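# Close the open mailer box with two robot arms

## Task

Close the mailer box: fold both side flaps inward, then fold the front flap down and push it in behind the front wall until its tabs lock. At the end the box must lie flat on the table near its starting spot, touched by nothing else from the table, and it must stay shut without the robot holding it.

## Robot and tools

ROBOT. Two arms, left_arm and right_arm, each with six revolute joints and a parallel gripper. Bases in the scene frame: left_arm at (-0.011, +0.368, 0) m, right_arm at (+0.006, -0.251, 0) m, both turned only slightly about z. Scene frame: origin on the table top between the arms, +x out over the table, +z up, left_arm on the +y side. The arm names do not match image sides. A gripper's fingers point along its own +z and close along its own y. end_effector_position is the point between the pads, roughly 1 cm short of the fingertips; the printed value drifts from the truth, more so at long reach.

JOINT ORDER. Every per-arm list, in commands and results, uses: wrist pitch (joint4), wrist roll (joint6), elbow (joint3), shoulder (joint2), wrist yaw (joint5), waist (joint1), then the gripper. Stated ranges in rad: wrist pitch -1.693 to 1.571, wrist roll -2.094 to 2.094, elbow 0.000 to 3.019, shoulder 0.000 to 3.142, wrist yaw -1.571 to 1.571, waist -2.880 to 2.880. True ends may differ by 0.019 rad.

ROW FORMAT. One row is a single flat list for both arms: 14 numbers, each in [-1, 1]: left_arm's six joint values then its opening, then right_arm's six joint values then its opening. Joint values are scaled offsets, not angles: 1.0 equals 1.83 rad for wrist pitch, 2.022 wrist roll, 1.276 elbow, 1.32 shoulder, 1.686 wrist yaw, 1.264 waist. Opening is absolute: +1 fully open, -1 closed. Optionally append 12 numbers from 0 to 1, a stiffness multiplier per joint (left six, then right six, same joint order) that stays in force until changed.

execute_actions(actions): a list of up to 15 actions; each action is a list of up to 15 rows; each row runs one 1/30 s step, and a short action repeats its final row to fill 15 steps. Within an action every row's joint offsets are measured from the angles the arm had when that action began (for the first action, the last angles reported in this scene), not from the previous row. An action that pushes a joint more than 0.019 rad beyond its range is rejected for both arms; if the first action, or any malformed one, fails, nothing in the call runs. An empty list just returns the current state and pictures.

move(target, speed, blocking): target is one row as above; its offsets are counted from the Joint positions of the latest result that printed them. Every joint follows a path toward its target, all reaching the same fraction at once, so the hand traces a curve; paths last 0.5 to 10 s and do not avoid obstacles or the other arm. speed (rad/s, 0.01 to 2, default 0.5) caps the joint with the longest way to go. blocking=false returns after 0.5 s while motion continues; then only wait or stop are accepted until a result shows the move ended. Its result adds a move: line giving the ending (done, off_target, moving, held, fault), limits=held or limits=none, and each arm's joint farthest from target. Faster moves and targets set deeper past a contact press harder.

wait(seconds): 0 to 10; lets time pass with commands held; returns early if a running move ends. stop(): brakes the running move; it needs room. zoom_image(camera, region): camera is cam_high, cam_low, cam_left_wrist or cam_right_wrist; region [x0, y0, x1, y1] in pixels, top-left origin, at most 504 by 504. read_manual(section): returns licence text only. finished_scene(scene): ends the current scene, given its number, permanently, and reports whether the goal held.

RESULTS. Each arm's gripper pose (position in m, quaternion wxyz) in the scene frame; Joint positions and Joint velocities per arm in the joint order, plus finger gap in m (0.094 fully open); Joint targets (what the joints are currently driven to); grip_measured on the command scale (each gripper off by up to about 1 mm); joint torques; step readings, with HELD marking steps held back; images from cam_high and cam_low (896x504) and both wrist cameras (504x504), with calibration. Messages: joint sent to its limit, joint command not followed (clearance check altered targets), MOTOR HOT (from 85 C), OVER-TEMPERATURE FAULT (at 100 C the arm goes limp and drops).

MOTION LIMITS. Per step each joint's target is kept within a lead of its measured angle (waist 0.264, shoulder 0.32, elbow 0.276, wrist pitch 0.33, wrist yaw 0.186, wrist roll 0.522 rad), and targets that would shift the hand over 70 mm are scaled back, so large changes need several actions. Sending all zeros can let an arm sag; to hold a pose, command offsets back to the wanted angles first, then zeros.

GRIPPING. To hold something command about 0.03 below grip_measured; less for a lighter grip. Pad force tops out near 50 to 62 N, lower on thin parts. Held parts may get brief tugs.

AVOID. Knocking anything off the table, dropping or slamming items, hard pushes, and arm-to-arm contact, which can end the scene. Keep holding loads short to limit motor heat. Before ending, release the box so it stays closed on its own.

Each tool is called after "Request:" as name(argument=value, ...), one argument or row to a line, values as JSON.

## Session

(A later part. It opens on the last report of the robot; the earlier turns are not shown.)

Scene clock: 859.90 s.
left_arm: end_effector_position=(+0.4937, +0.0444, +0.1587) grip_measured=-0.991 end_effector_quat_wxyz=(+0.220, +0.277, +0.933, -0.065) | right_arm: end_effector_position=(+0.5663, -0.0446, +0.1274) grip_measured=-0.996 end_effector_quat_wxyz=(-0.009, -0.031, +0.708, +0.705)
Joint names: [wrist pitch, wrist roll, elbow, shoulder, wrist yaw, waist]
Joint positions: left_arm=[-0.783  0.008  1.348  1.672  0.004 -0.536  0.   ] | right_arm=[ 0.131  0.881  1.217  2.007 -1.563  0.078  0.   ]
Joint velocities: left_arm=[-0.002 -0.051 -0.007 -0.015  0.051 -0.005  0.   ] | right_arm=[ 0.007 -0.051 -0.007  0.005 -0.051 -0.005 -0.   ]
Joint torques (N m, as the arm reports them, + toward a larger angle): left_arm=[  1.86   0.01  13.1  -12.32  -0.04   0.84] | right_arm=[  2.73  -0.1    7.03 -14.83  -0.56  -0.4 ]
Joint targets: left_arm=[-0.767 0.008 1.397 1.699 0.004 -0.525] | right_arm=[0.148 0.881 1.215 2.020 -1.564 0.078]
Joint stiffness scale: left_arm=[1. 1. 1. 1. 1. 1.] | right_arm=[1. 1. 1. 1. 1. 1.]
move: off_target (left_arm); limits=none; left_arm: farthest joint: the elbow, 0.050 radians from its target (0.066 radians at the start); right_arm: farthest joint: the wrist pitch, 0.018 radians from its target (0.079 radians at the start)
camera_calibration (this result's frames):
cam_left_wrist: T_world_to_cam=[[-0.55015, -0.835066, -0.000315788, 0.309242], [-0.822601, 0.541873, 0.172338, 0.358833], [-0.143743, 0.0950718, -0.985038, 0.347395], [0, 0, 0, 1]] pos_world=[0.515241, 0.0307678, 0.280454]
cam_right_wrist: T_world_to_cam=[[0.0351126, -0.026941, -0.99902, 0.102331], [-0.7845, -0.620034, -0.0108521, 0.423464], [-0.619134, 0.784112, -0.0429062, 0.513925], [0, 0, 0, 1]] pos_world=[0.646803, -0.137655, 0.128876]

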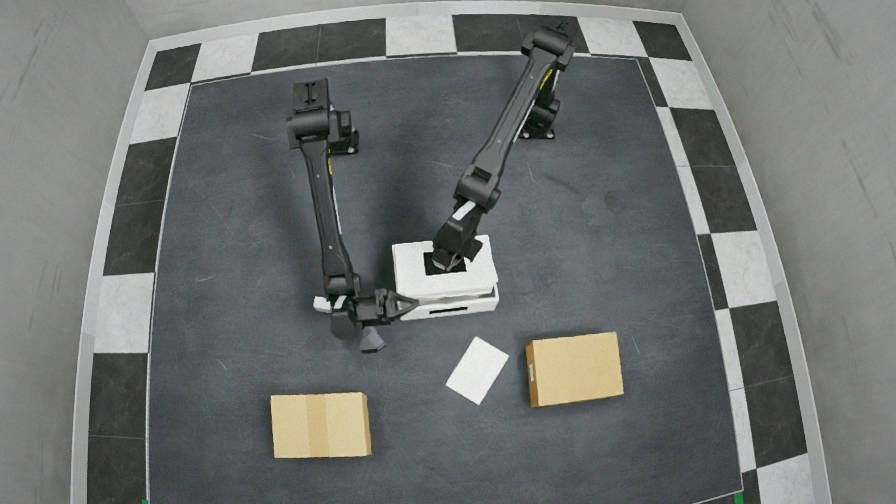

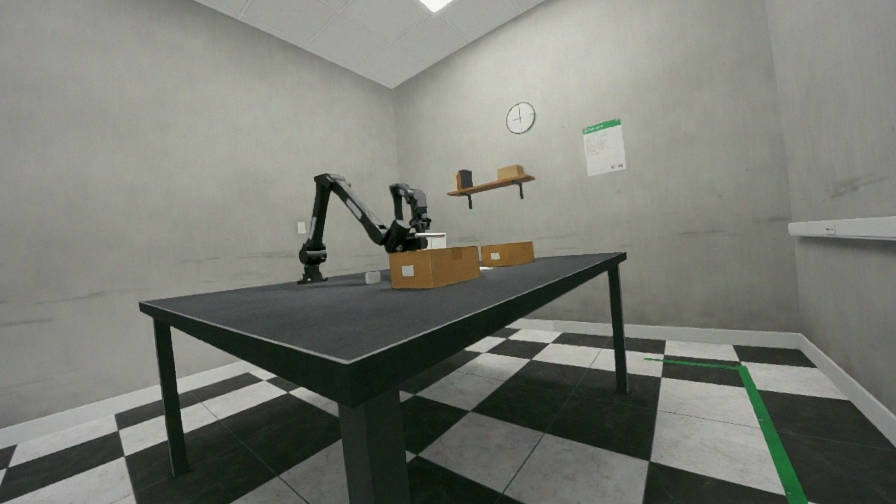

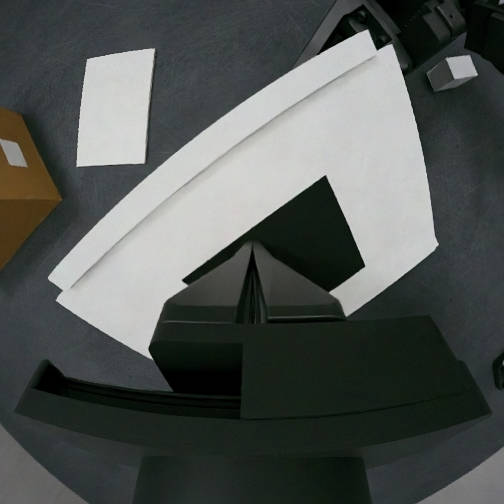

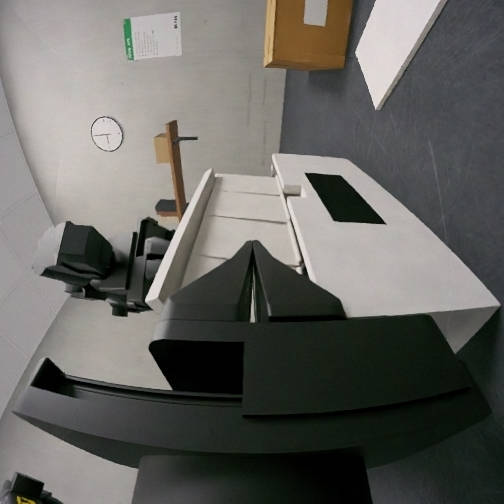

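Request:
execute_actions(
  actions=[],
)

Request:
move(
  target=[0.0,0,0.03,0.05,0,0.008,-1,0.009,0,0,0.008,0,0,-1],
  speed=0.1,
)

Scene clock: 887.80 s.
left_arm: end_effector_position=(+0.4937, +0.0444, +0.1587) grip_measured=-0.991 end_effector_quat_wxyz=(+0.220, +0.277, +0.933, -0.065) | right_arm: end_effector_position=(+0.5663, -0.0446, +0.1274) grip_measured=-0.996 end_effector_quat_wxyz=(-0.009, -0.031, +0.708, +0.705)
Joint names: [wrist pitch, wrist roll, elbow, shoulder, wrist yaw, waist]
Joint positions: left_arm=[-0.783  0.008  1.348  1.672  0.004 -0.536  0.   ] | right_arm=[ 0.131  0.881  1.217  2.007 -1.563  0.078  0.   ]
Joint velocities: left_arm=[ 0.007  0.066 -0.007 -0.005 -0.051 -0.015 -0.001] | right_arm=[ 0.007 -0.007 -0.032  0.005 -0.037  0.005  0.002]
Joint torques (N m, as the arm reports them, + toward a larger angle): left_arm=[  1.83   0.02  13.1  -12.36  -0.04   0.85] | right_arm=[  2.72  -0.09   7.09 -15.05  -0.56  -0.4 ]
Joint targets: left_arm=[-0.767 0.008 1.397 1.699 0.004 -0.525] | right_arm=[0.148 0.881 1.215 2.020 -1.564 0.078]
Joint stiffness scale: left_arm=[1. 1. 1. 1. 1. 1.] | right_arm=[1. 1. 1. 1. 1. 1.]
camera_calibration (this result's frames):
cam_left_wrist: T_world_to_cam=[[-0.55015, -0.835066, -0.000315788, 0.309242], [-0.822601, 0.541873, 0.172338, 0.358833], [-0.143743, 0.0950718, -0.985038, 0.347395], [0, 0, 0, 1]] pos_world=[0.515241, 0.0307678, 0.280454]
cam_right_wrist: T_world_to_cam=[[0.035493, -0.0269172, -0.999007, 0.102137], [-0.784495, -0.620034, -0.0111656, 0.423517], [-0.619118, 0.784113, -0.0431232, 0.513954], [0, 0, 0, 1]] pos_world=[0.64682, -0.137654, 0.128928]

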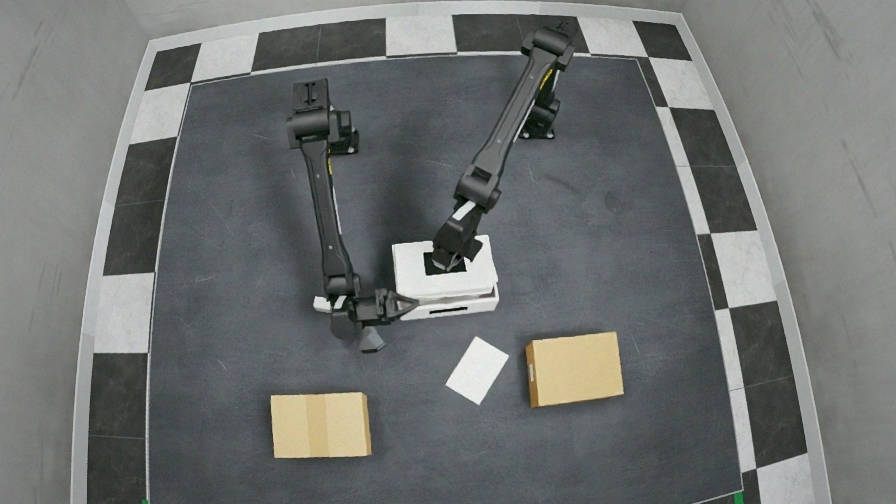

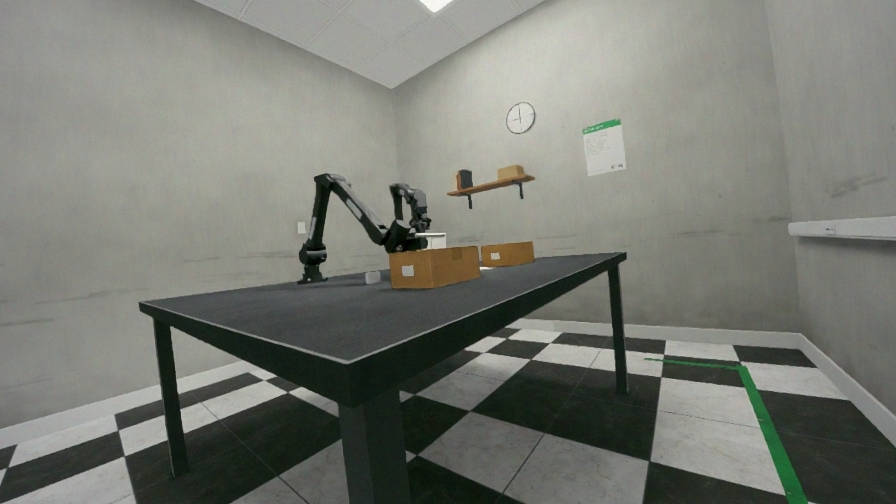

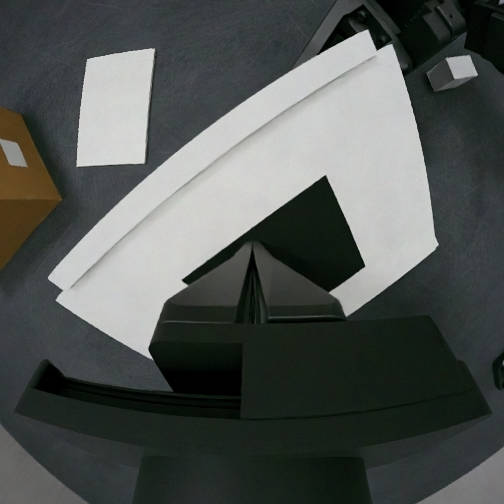

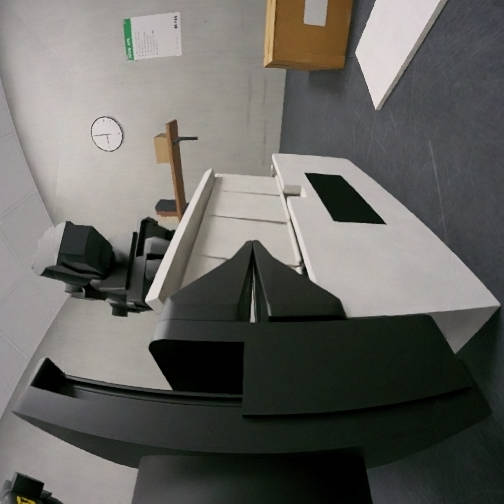

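Scene clock: 888.83 s.
left_arm: end_effector_position=(+0.4958, +0.0441, +0.1465) grip_measured=-0.991 end_effector_quat_wxyz=(+0.211, +0.277, +0.935, -0.062) | right_arm: end_effector_position=(+0.5670, -0.0445, +0.1237) grip_measured=-0.996 end_effector_quat_wxyz=(-0.010, -0.028, +0.709, +0.704)
Joint names: [wrist pitch, wrist roll, elbow, shoulder, wrist yaw, waist]
Joint positions: left_arm=[-0.783  0.008  1.352  1.696  0.004 -0.535  0.   ] | right_arm=[ 0.131  0.881  1.217  2.013 -1.558  0.078  0.   ]
Joint velocities: left_arm=[ 0.017  0.007 -0.007 -0.005  0.037 -0.015  0.   ] | right_arm=[-0.012  0.007 -0.002  0.015  0.007 -0.024  0.001]
Joint torques (N m, as the arm reports them, + toward a larger angle): left_arm=[  1.04   0.02  11.71 -11.46  -0.04   0.53] | right_arm=[  2.48  -0.11   7.26 -15.15  -0.75  -0.11]
Joint targets: left_arm=[-0.783 0.008 1.386 1.738 0.004 -0.526] | right_arm=[0.148 0.881 1.217 2.018 -1.563 0.078]
Joint stiffness scale: left_arm=[1. 1. 1. 1. 1. 1.] | right_arm=[1. 1. 1. 1. 1. 1.]
move: off_target (left_arm); limits=none; left_arm: farthest joint: the shoulder, 0.042 radians from its target (0.066 radians at the start); right_arm: farthest joint: the wrist pitch, 0.016 radians from its target (0.016 radians at the start)
camera_calibration (this result's frames):
cam_left_wrist: T_world_to_cam=[[-0.548878, -0.835902, -0.0000314349, 0.309548], [-0.820318, 0.538638, 0.192216, 0.358978], [-0.160657, 0.105529, -0.981353, 0.34314], [0, 0, 0, 1]] pos_world=[0.519508, 0.0291818, 0.26775]
cam_right_wrist: T_world_to_cam=[[0.0298651, -0.03044, -0.99909, 0.10149], [-0.786959, -0.616987, -0.00472583, 0.424736], [-0.616282, 0.786385, -0.0423814, 0.512571], [0, 0, 0, 1]] pos_world=[0.647106, -0.137932, 0.125129]

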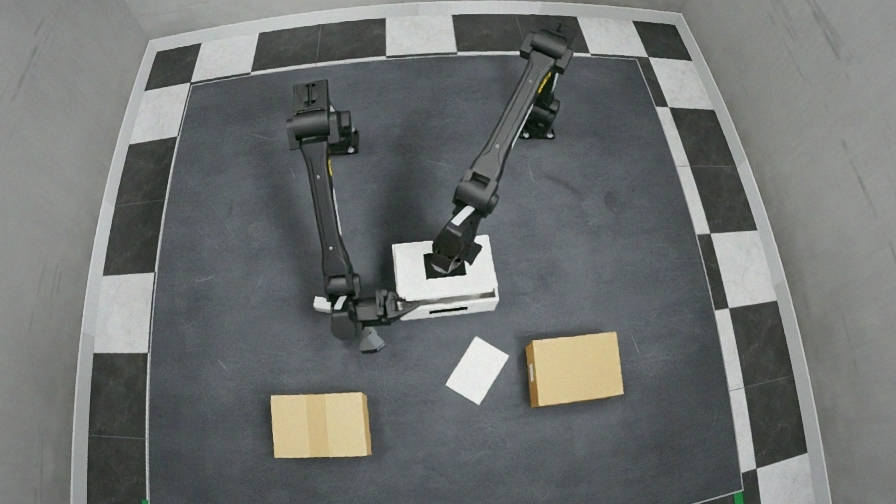

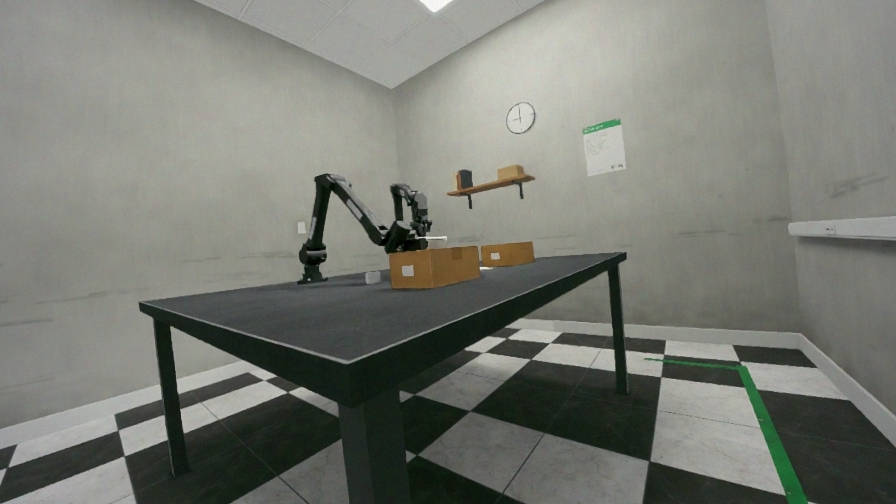

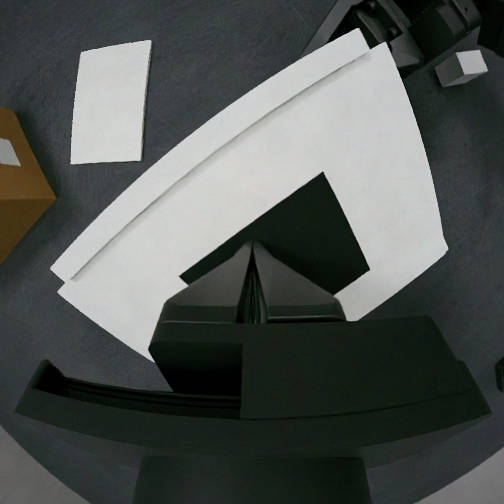

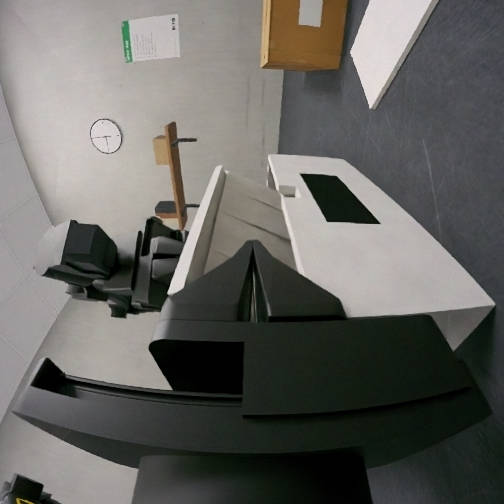

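Inside. Lip now rests near the bar; withdraw.

Request:
move(
  target=[0.0,0,0.027,0.01,0,0.007,-1,0.009,0,0,0.0,0,-0.13,-1],
  speed=0.2,
)

Request:
move(
  target=[0.0,0,0.02,0.075,0,0.007,-1,0.009,0,0.03,-0.03,0,0,-1],
  speed=0.12,
)

Scene clock: 898.07 s.
left_arm: end_effector_position=(+0.4959, +0.0442, +0.1465) grip_measured=-0.991 end_effector_quat_wxyz=(+0.211, +0.277, +0.935, -0.062) | right_arm: end_effector_position=(+0.5931, -0.1358, +0.1234) grip_measured=-0.996 end_effector_quat_wxyz=(+0.047, +0.030, +0.710, +0.702)
Joint names: [wrist pitch, wrist roll, elbow, shoulder, wrist yaw, waist]
Joint positions: left_arm=[-0.783  0.008  1.352  1.696  0.004 -0.534  0.   ] | right_arm=[ 0.131  0.881  1.217  2.013 -1.555 -0.081  0.   ]
Joint velocities: left_arm=[-0.007 -0.037 -0.017 -0.005  0.007 -0.005 -0.002] | right_arm=[ 0.002 -0.007 -0.002 -0.024 -0.051 -0.015 -0.001]
Joint torques (N m, as the arm reports them, + toward a larger angle): left_arm=[  1.05   0.02  11.73 -13.64  -0.04   0.56] | right_arm=[  2.58  -0.12   7.24 -16.01  -0.7   -1.22]
Joint targets: left_arm=[-0.783 0.008 1.386 1.710 0.004 -0.525] | right_arm=[0.148 0.881 1.217 2.013 -1.558 -0.086]
Joint stiffness scale: left_arm=[1. 1. 1. 1. 1. 1.] | right_arm=[1. 1. 1. 1. 1. 1.]
move: off_target (left_arm); limits=none; left_arm: farthest joint: the elbow, 0.035 radians from its target (0.035 radians at the start); right_arm: farthest joint: the wrist pitch, 0.016 radians from its target (0.016 radians at the start)
camera_calibration (this result's frames):
cam_left_wrist: T_world_to_cam=[[-0.548559, -0.836112, -0.0000314349, 0.309629], [-0.820524, 0.538325, 0.192216, 0.359091], [-0.160697, 0.105467, -0.981353, 0.343162], [0, 0, 0, 1]] pos_world=[0.519637, 0.0293842, 0.26775]
cam_right_wrist: T_world_to_cam=[[0.0243792, -0.0369489, -0.99902, 0.0999308], [-0.87588, -0.482515, -0.00352831, 0.459816], [-0.481912, 0.875108, -0.0441261, 0.532968], [0, 0, 0, 1]] pos_world=[0.657151, -0.240844, 0.124973]

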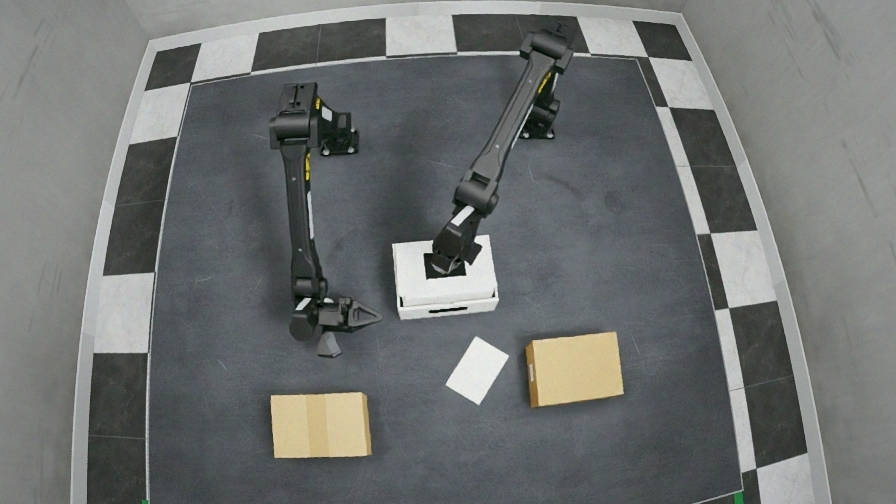

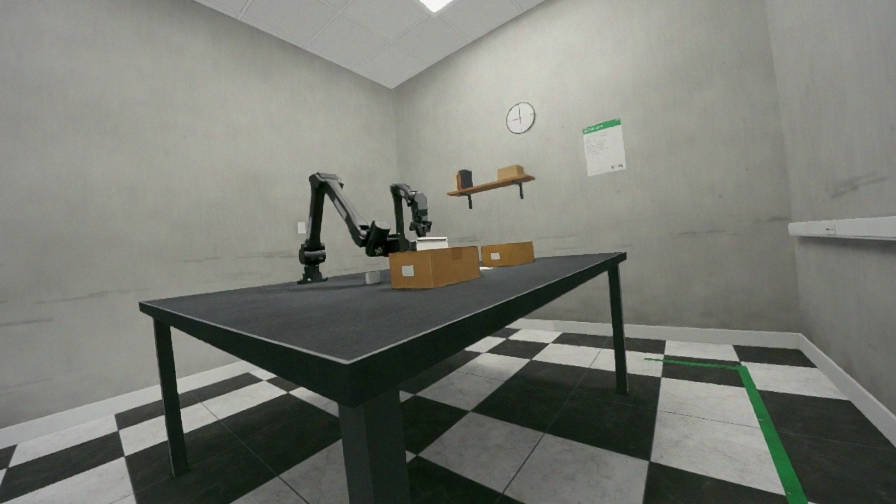

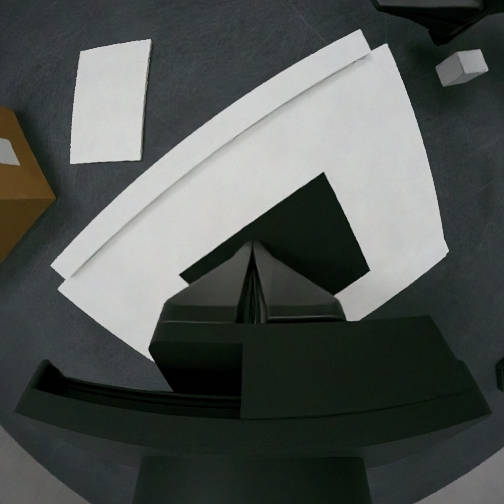

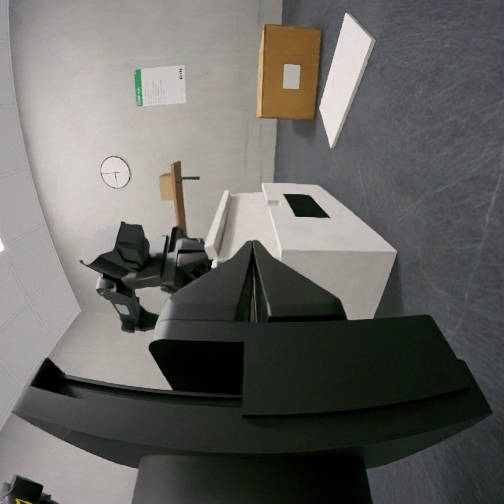

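Scene clock: 899.20 s.
left_arm: end_effector_position=(+0.4959, +0.0443, +0.1127) grip_measured=-0.991 end_effector_quat_wxyz=(+0.183, +0.278, +0.941, -0.054) | right_arm: end_effector_position=(+0.5931, -0.1358, +0.1387) grip_measured=-0.996 end_effector_quat_wxyz=(+0.057, +0.020, +0.710, +0.701)
Joint names: [wrist pitch, wrist roll, elbow, shoulder, wrist yaw, waist]
Joint positions: left_arm=[-0.783  0.008  1.352  1.755  0.004 -0.534  0.   ] | right_arm=[ 0.131  0.881  1.217  1.985 -1.555 -0.081  0.   ]
Joint velocities: left_arm=[ 0.002 -0.007 -0.007 -0.005 -0.022  0.005 -0.001] | right_arm=[ 0.007 -0.095 -0.002  0.005  0.022 -0.005 -0.001]
Joint torques (N m, as the arm reports them, + toward a larger angle): left_arm=[  0.94   0.02  10.73 -11.98  -0.05   0.56] | right_arm=[  2.48  -0.11  10.48 -17.13  -0.5    0.16]
Joint targets: left_arm=[-0.783 0.008 1.377 1.795 0.004 -0.525] | right_arm=[0.148 0.881 1.255 1.973 -1.555 -0.081]
Joint stiffness scale: left_arm=[1. 1. 1. 1. 1. 1.] | right_arm=[1. 1. 1. 1. 1. 1.]
move: off_target (left_arm, right_arm); limits=none; left_arm: farthest joint: the shoulder, 0.040 radians from its target (0.099 radians at the start); right_arm: farthest joint: the elbow, 0.038 radians from its target (0.038 radians at the start)
camera_calibration (this result's frames):
cam_left_wrist: T_world_to_cam=[[-0.548541, -0.836123, 0.000789096, 0.309526], [-0.809653, 0.53141, 0.249128, 0.354044], [-0.208721, 0.136018, -0.96847, 0.330951], [0, 0, 0, 1]] pos_world=[0.525517, 0.025644, 0.23207]
cam_right_wrist: T_world_to_cam=[[0.0520565, -0.0396216, -0.997858, 0.0983235], [-0.875464, -0.482555, -0.0265107, 0.462794], [-0.480471, 0.874969, -0.0598074, 0.53494], [0, 0, 0, 1]] pos_world=[0.657065, -0.240836, 0.142375]

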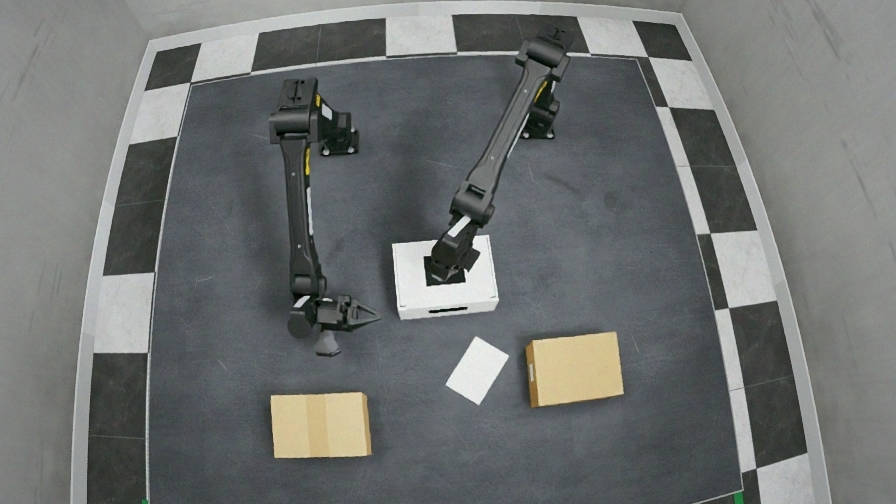

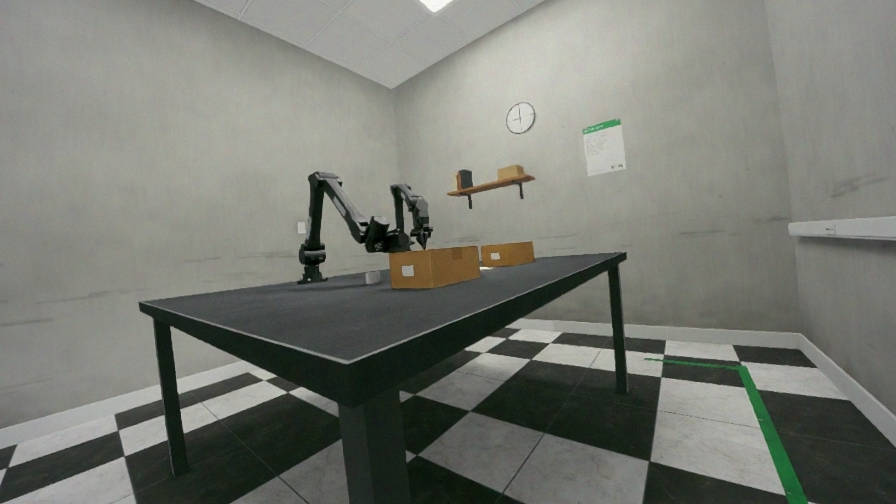

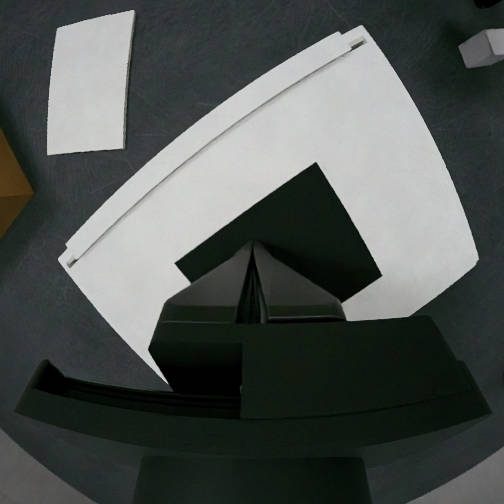

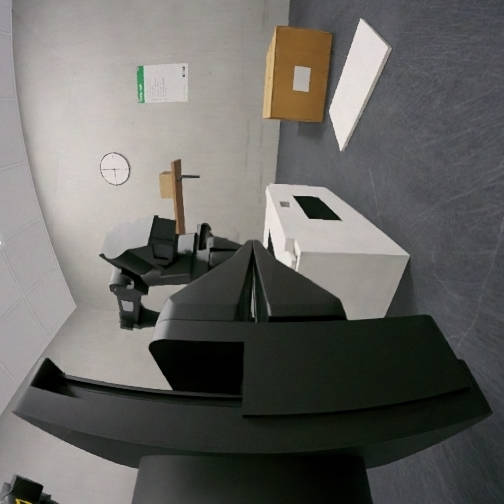

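Request:
move(
  target=[0.0,0,0.02,0.05,0,0.007,-1,0.0,0,-0.02,-0.07,0,0,-1],
  speed=0.12,
)

Request:
move(
  target=[0.0,0,0.04,-0.03,0,0.007,-1,0.009,0,0.03,0,0,0,-1],
  speed=0.1,
)

Request:
zoom_image(
  camera="cam_right_wrist",
  region=[200,140,440,320],
)

Scene clock: 913.03 s.
left_arm: end_effector_position=(+0.4961, +0.0441, +0.1124) grip_measured=-0.991 end_effector_quat_wxyz=(+0.183, +0.278, +0.941, -0.054) | right_arm: end_effector_position=(+0.5831, -0.1348, +0.1754) grip_measured=-0.996 end_effector_quat_wxyz=(+0.077, -0.000, +0.710, +0.700)
Joint names: [wrist pitch, wrist roll, elbow, shoulder, wrist yaw, waist]
Joint positions: left_arm=[-0.783  0.008  1.353  1.756  0.004 -0.534  0.   ] | right_arm=[ 0.131  0.881  1.191  1.901 -1.555 -0.081  0.   ]
Joint velocities: left_arm=[-0.017 -0.095  0.007 -0.005 -0.022 -0.015  0.   ] | right_arm=[-0.012 -0.125 -0.012 -0.005  0.037 -0.005  0.   ]
Joint torques (N m, as the arm reports them, + toward a larger angle): left_arm=[  0.95   0.02  10.68 -10.2   -0.04   0.59] | right_arm=[  1.86  -0.1    7.53 -16.3   -0.48  -0.4 ]
Joint targets: left_arm=[-0.783 0.008 1.377 1.821 0.004 -0.525] | right_arm=[0.131 0.881 1.191 1.893 -1.555 -0.081]
Joint stiffness scale: left_arm=[1. 1. 1. 1. 1. 1.] | right_arm=[1. 1. 1. 1. 1. 1.]
move: off_target (left_arm); limits=none; left_arm: farthest joint: the shoulder, 0.065 radians from its target (0.066 radians at the start); right_arm: farthest joint: the shoulder, 0.009 radians from its target (0.092 radians at the start)
camera_calibration (this result's frames):
cam_left_wrist: T_world_to_cam=[[-0.548541, -0.836124, 0.000794453, 0.309529], [-0.809573, 0.531359, 0.249497, 0.354305], [-0.209032, 0.136216, -0.968375, 0.330838], [0, 0, 0, 1]] pos_world=[0.525781, 0.0254759, 0.231732]
cam_right_wrist: T_world_to_cam=[[0.109146, -0.0451347, -0.993, 0.1006], [-0.872583, -0.482834, -0.0739643, 0.46209], [-0.476116, 0.874548, -0.0920833, 0.534553], [0, 0, 0, 1]] pos_world=[0.646741, -0.239839, 0.183298]

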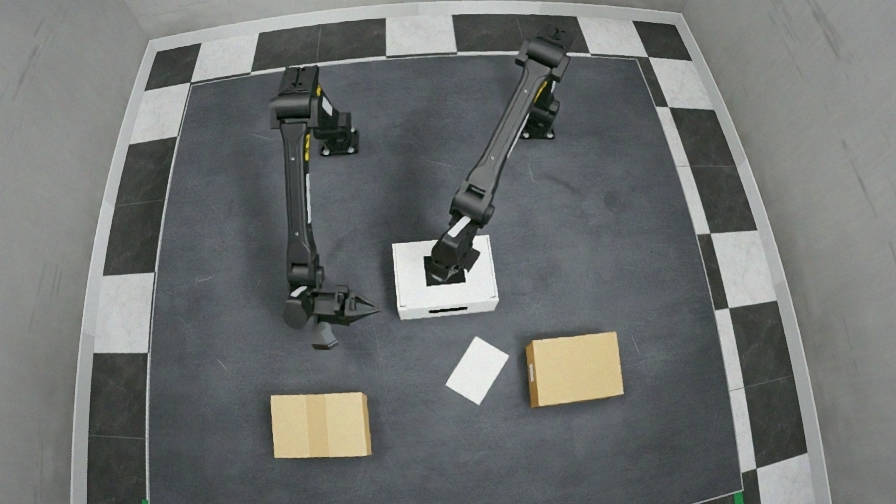

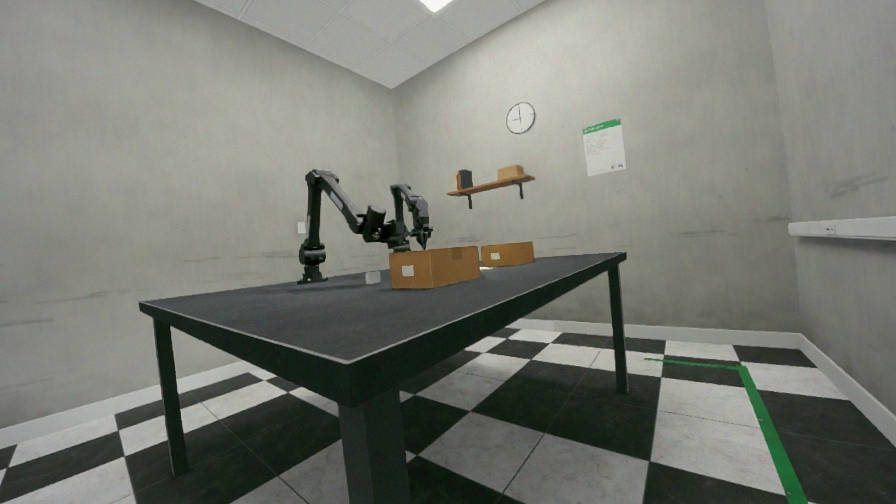

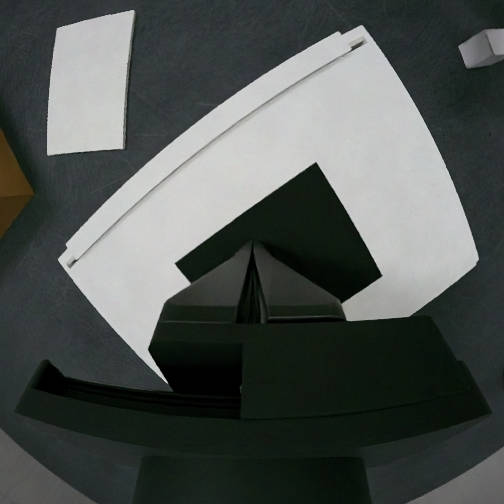

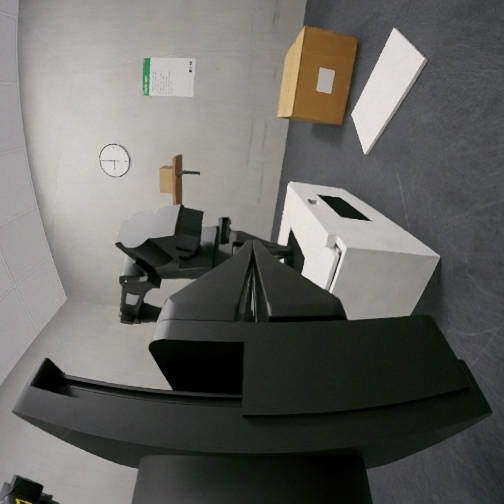

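Scene clock: 913.83 s.
left_arm: end_effector_position=(+0.4977, +0.0437, +0.1181) grip_measured=-0.991 end_effector_quat_wxyz=(+0.188, +0.278, +0.940, -0.056) | right_arm: end_effector_position=(+0.5831, -0.1348, +0.1754) grip_measured=-0.996 end_effector_quat_wxyz=(+0.077, -0.000, +0.710, +0.700)
Joint names: [wrist pitch, wrist roll, elbow, shoulder, wrist yaw, waist]
Joint positions: left_arm=[-0.783  0.008  1.356  1.749  0.004 -0.533  0.   ] | right_arm=[ 0.131  0.881  1.191  1.901 -1.555 -0.081  0.   ]
Joint velocities: left_arm=[ 0.002 -0.007  0.012  0.005  0.051  0.015  0.   ] | right_arm=[ 0.007 -0.081 -0.002 -0.015 -0.095 -0.005 -0.   ]
Joint torques (N m, as the arm reports them, + toward a larger angle): left_arm=[  0.94   0.02  12.61 -17.64  -0.04   0.63] | right_arm=[  2.54  -0.12  10.74 -15.15  -0.48  -0.66]
Joint targets: left_arm=[-0.783 0.008 1.404 1.716 0.004 -0.525] | right_arm=[0.148 0.881 1.229 1.901 -1.555 -0.081]
Joint stiffness scale: left_arm=[1. 1. 1. 1. 1. 1.] | right_arm=[1. 1. 1. 1. 1. 1.]
move: off_target (left_arm, right_arm); limits=none; left_arm: farthest joint: the elbow, 0.048 radians from its target (0.051 radians at the start); right_arm: farthest joint: the elbow, 0.038 radians from its target (0.038 radians at the start)
camera_calibration (this result's frames):
cam_left_wrist: T_world_to_cam=[[-0.547909, -0.836538, 0.000644412, 0.309728], [-0.812181, 0.53214, 0.23914, 0.356856], [-0.200393, 0.130504, -0.970985, 0.332985], [0, 0, 0, 1]] pos_world=[0.526263, 0.0257456, 0.237785]
cam_right_wrist: T_world_to_cam=[[0.109146, -0.0451347, -0.993, 0.1006], [-0.872583, -0.482834, -0.0739643, 0.46209], [-0.476116, 0.874548, -0.0920833, 0.534553], [0, 0, 0, 1]] pos_world=[0.646741, -0.239839, 0.183298]

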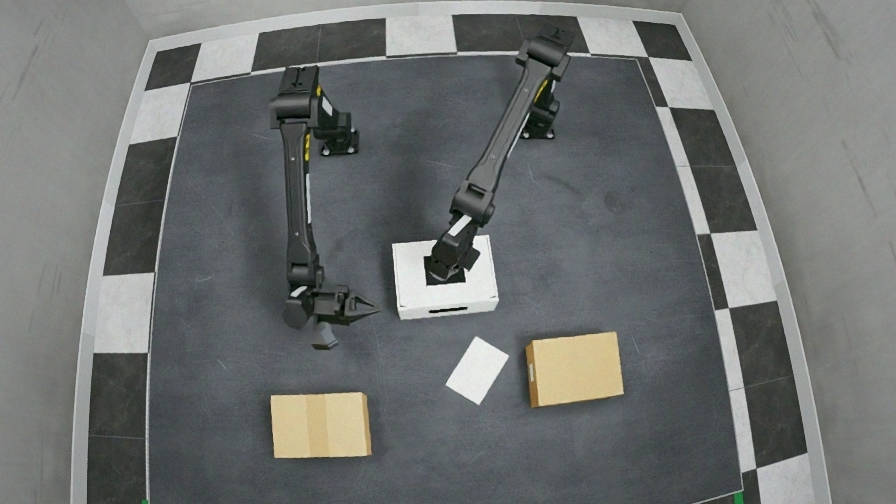

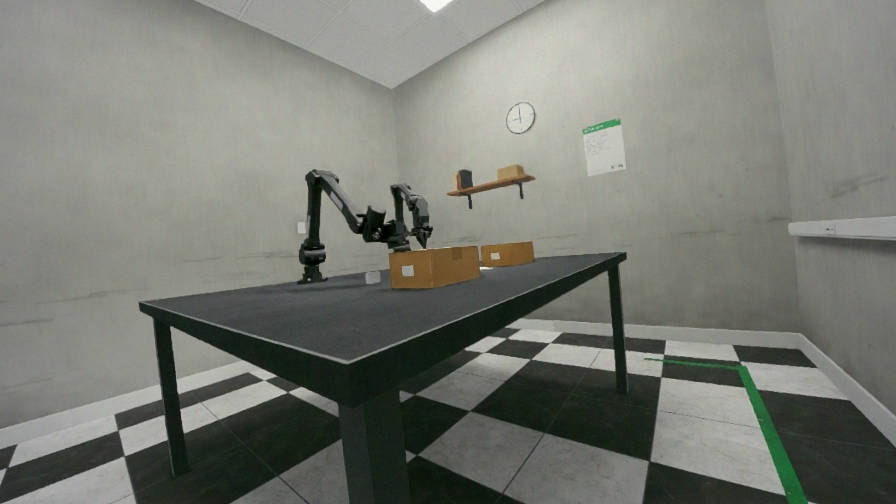

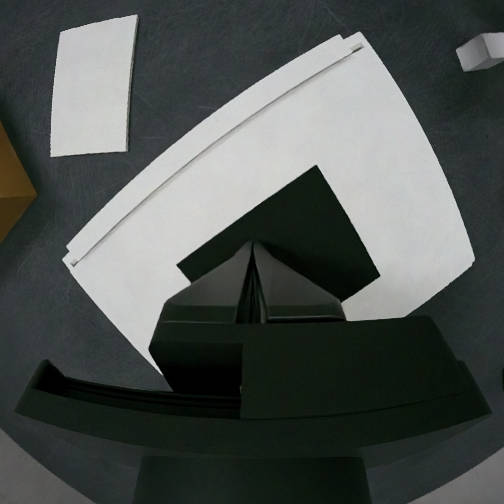

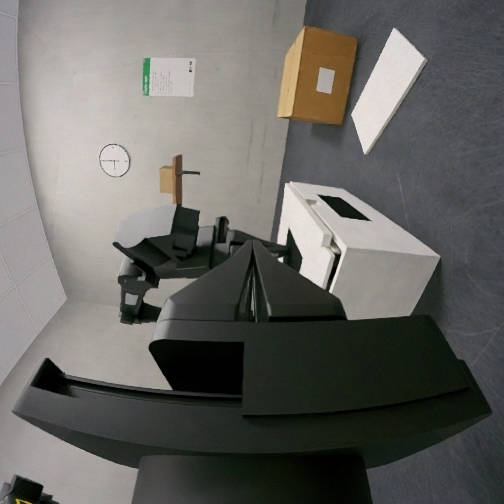

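Region (200, 140, 440, 320) of cam_right_wrist's 504x504 image, scaled by 2.100, with more detail than that image has; it fills the top 378 rows of this view, and the rest is white.

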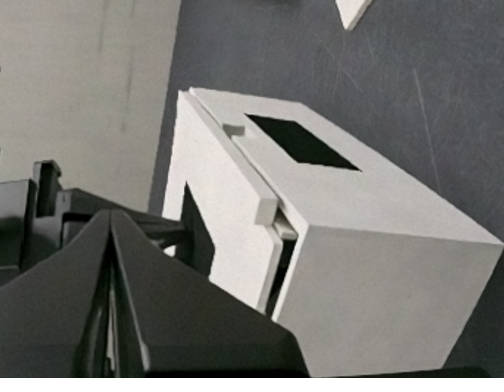

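Request:
move(
  target=[0.0,0,0.02,0.045,0,0.007,-1,0.009,0,0.03,0.0,0,0.13,-1],
  speed=0.2,
)

Request:
move(
  target=[0.0,0,0.02,0.04,0,0.007,-1,0.06,0,0,0.1,0,0,-1],
  speed=0.1,
)

Request:
zoom_image(
  camera="cam_high",
  region=[330,200,570,360],
)

Scene clock: 931.47 s.
left_arm: end_effector_position=(+0.4970, +0.0441, +0.1130) grip_measured=-0.991 end_effector_quat_wxyz=(+0.184, +0.278, +0.941, -0.055) | right_arm: end_effector_position=(+0.5576, -0.0458, +0.1754) grip_measured=-0.996 end_effector_quat_wxyz=(+0.022, -0.056, +0.708, +0.704)
Joint names: [wrist pitch, wrist roll, elbow, shoulder, wrist yaw, waist]
Joint positions: left_arm=[-0.783  0.008  1.355  1.756  0.004 -0.533  0.   ] | right_arm=[ 0.131  0.881  1.191  1.901 -1.555  0.077  0.   ]
Joint velocities: left_arm=[-0.012 -0.037  0.002  0.005 -0.051 -0.005 -0.001] | right_arm=[-0.012  0.051 -0.002 -0.015 -0.007 -0.005 -0.   ]
Joint torques (N m, as the arm reports them, + toward a larger angle): left_arm=[  0.92   0.02  10.91 -11.13  -0.04   0.62] | right_arm=[  2.4   -0.11  10.86 -15.03  -0.49   0.64]
Joint targets: left_arm=[-0.783 0.008 1.382 1.808 0.004 -0.525] | right_arm=[0.148 0.881 1.229 1.901 -1.555 0.083]
Joint stiffness scale: left_arm=[1. 1. 1. 1. 1. 1.] | right_arm=[1. 1. 1. 1. 1. 1.]
move: off_target (left_arm, right_arm); limits=none; left_arm: farthest joint: the shoulder, 0.052 radians from its target (0.059 radians at the start); right_arm: farthest joint: the elbow, 0.038 radians from its target (0.038 radians at the start)
camera_calibration (this result's frames):
cam_left_wrist: T_world_to_cam=[[-0.547903, -0.836541, 0.000773024, 0.309703], [-0.810299, 0.530945, 0.248019, 0.35538], [-0.207889, 0.135264, -0.968755, 0.331137], [0, 0, 0, 1]] pos_world=[0.526491, 0.0256008, 0.23241]
cam_right_wrist: T_world_to_cam=[[0.114876, -0.0274509, -0.993, 0.105008], [-0.78602, -0.613761, -0.0739643, 0.42864], [-0.607434, 0.789015, -0.0920833, 0.513885], [0, 0, 0, 1]] pos_world=[0.637008, -0.139499, 0.183298]

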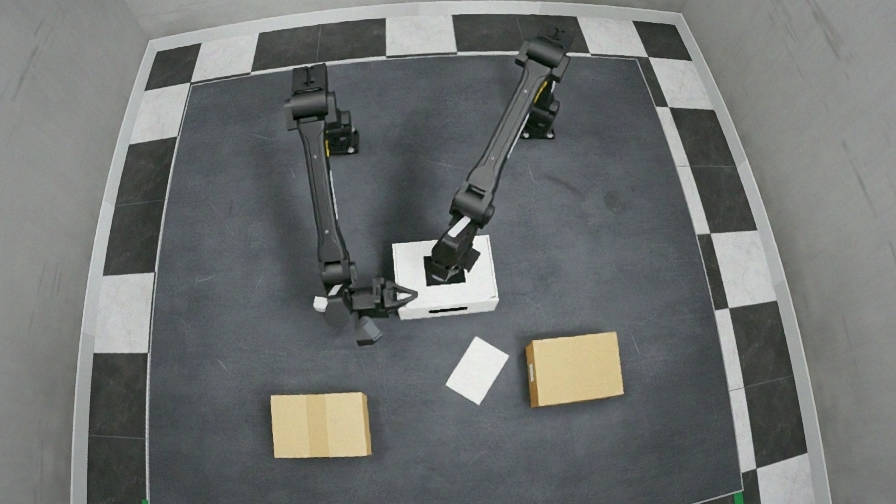

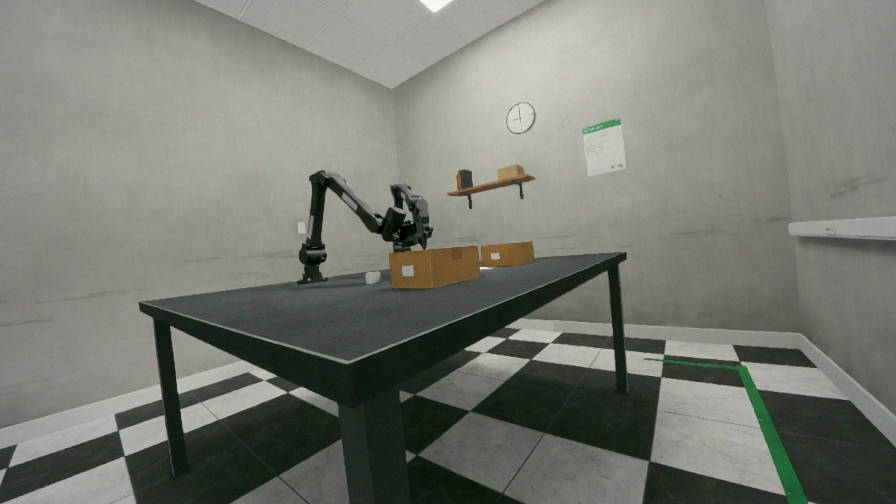

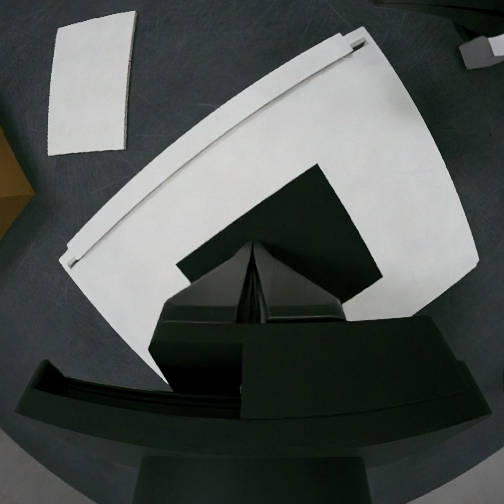

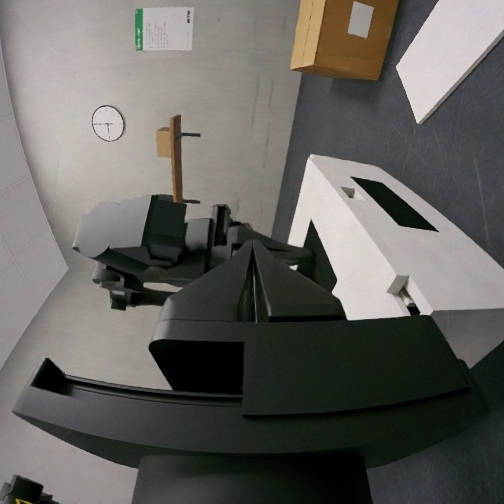

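Scene clock: 933.13 s.
left_arm: end_effector_position=(+0.4970, +0.0441, +0.1130) grip_measured=-0.991 end_effector_quat_wxyz=(+0.184, +0.278, +0.941, -0.055) | right_arm: end_effector_position=(+0.5631, -0.0454, +0.1194) grip_measured=-0.996 end_effector_quat_wxyz=(+0.014, -0.050, +0.708, +0.704)
Joint names: [wrist pitch, wrist roll, elbow, shoulder, wrist yaw, waist]
Joint positions: left_arm=[-0.783  0.008  1.355  1.756  0.004 -0.533  0.   ] | right_arm=[ 0.225  0.881  1.191  2.016 -1.558  0.077  0.   ]
Joint velocities: left_arm=[-0.022 -0.037 -0.007 -0.005  0.095 -0.005 -0.001] | right_arm=[ 0.007 -0.037 -0.007  0.005  0.051  0.005 -0.001]
Joint torques (N m, as the arm reports them, + toward a larger angle): left_arm=[  0.94   0.02  10.72 -11.16  -0.04   0.57] | right_arm=[  2.63  -0.08   6.9  -14.89  -0.34  -0.43]
Joint targets: left_arm=[-0.783 0.008 1.380 1.809 0.004 -0.525] | right_arm=[0.241 0.881 1.191 2.033 -1.555 0.077]
Joint stiffness scale: left_arm=[1. 1. 1. 1. 1. 1.] | right_arm=[1. 1. 1. 1. 1. 1.]
move: off_target (left_arm); limits=none; left_arm: farthest joint: the shoulder, 0.053 radians from its target (0.053 radians at the start); right_arm: farthest joint: the shoulder, 0.017 radians from its target (0.132 radians at the start)
camera_calibration (this result's frames):
cam_left_wrist: T_world_to_cam=[[-0.547903, -0.836541, 0.000773024, 0.309703], [-0.810299, 0.530945, 0.248019, 0.35538], [-0.207889, 0.135264, -0.968755, 0.331137], [0, 0, 0, 1]] pos_world=[0.526491, 0.0256008, 0.23241]
cam_right_wrist: T_world_to_cam=[[0.0936384, -0.0265555, -0.995252, 0.0610302], [-0.785676, -0.615961, -0.0574853, 0.426704], [-0.61151, 0.787329, -0.0785417, 0.512351], [0, 0, 0, 1]] pos_world=[0.642844, -0.138935, 0.125511]

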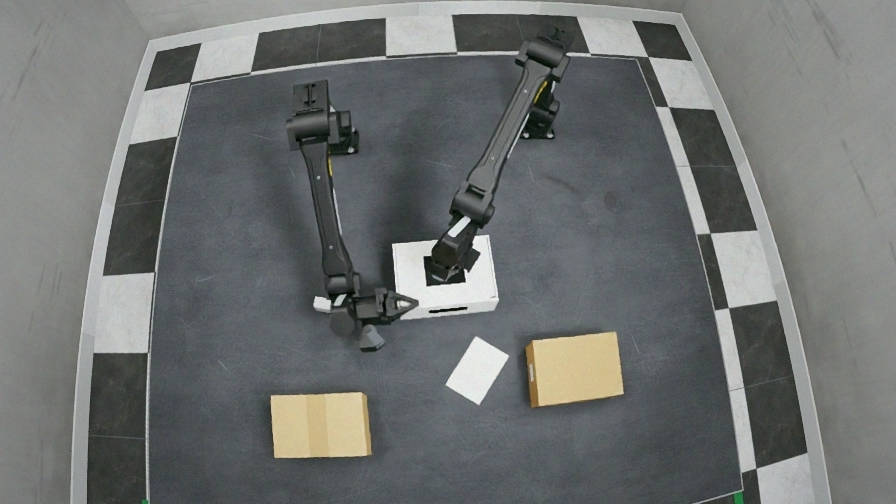

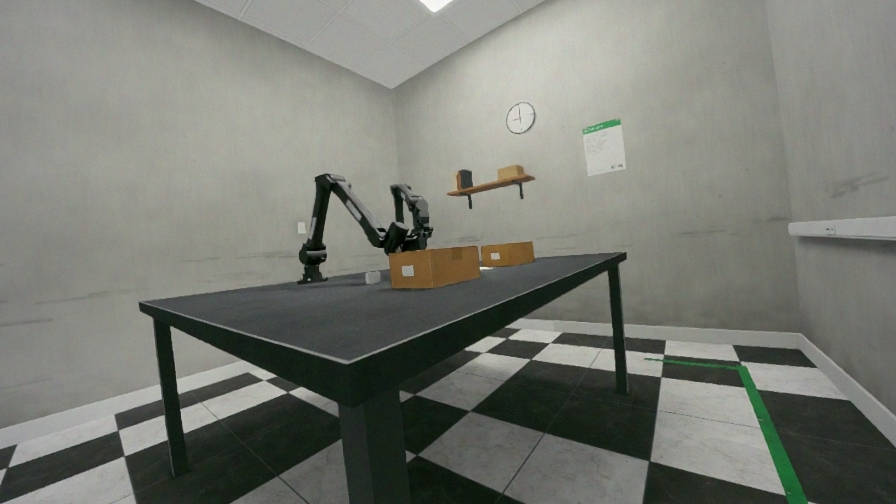

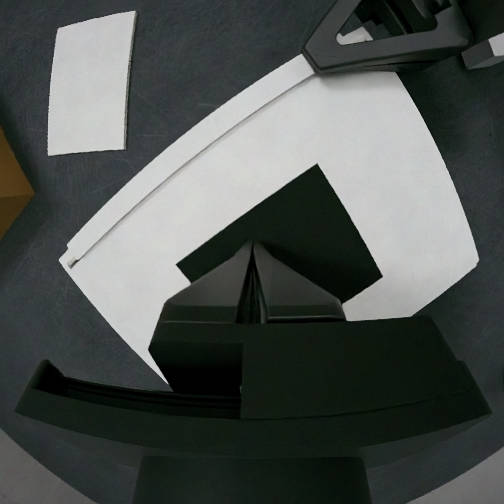

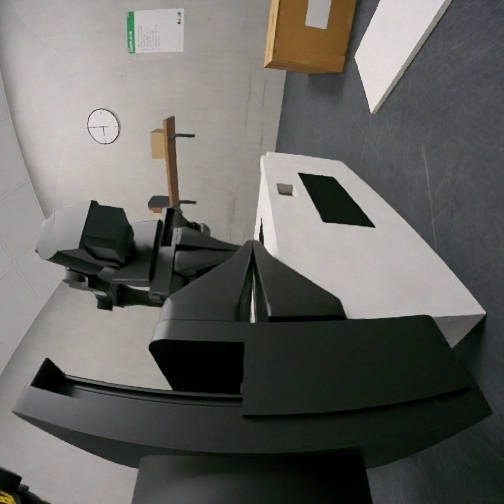

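Region (330, 200, 570, 360) of cam_high's 896x504 image, scaled by 2.100, with more detail than that image has.

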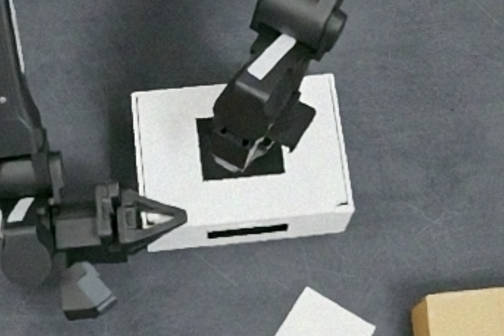

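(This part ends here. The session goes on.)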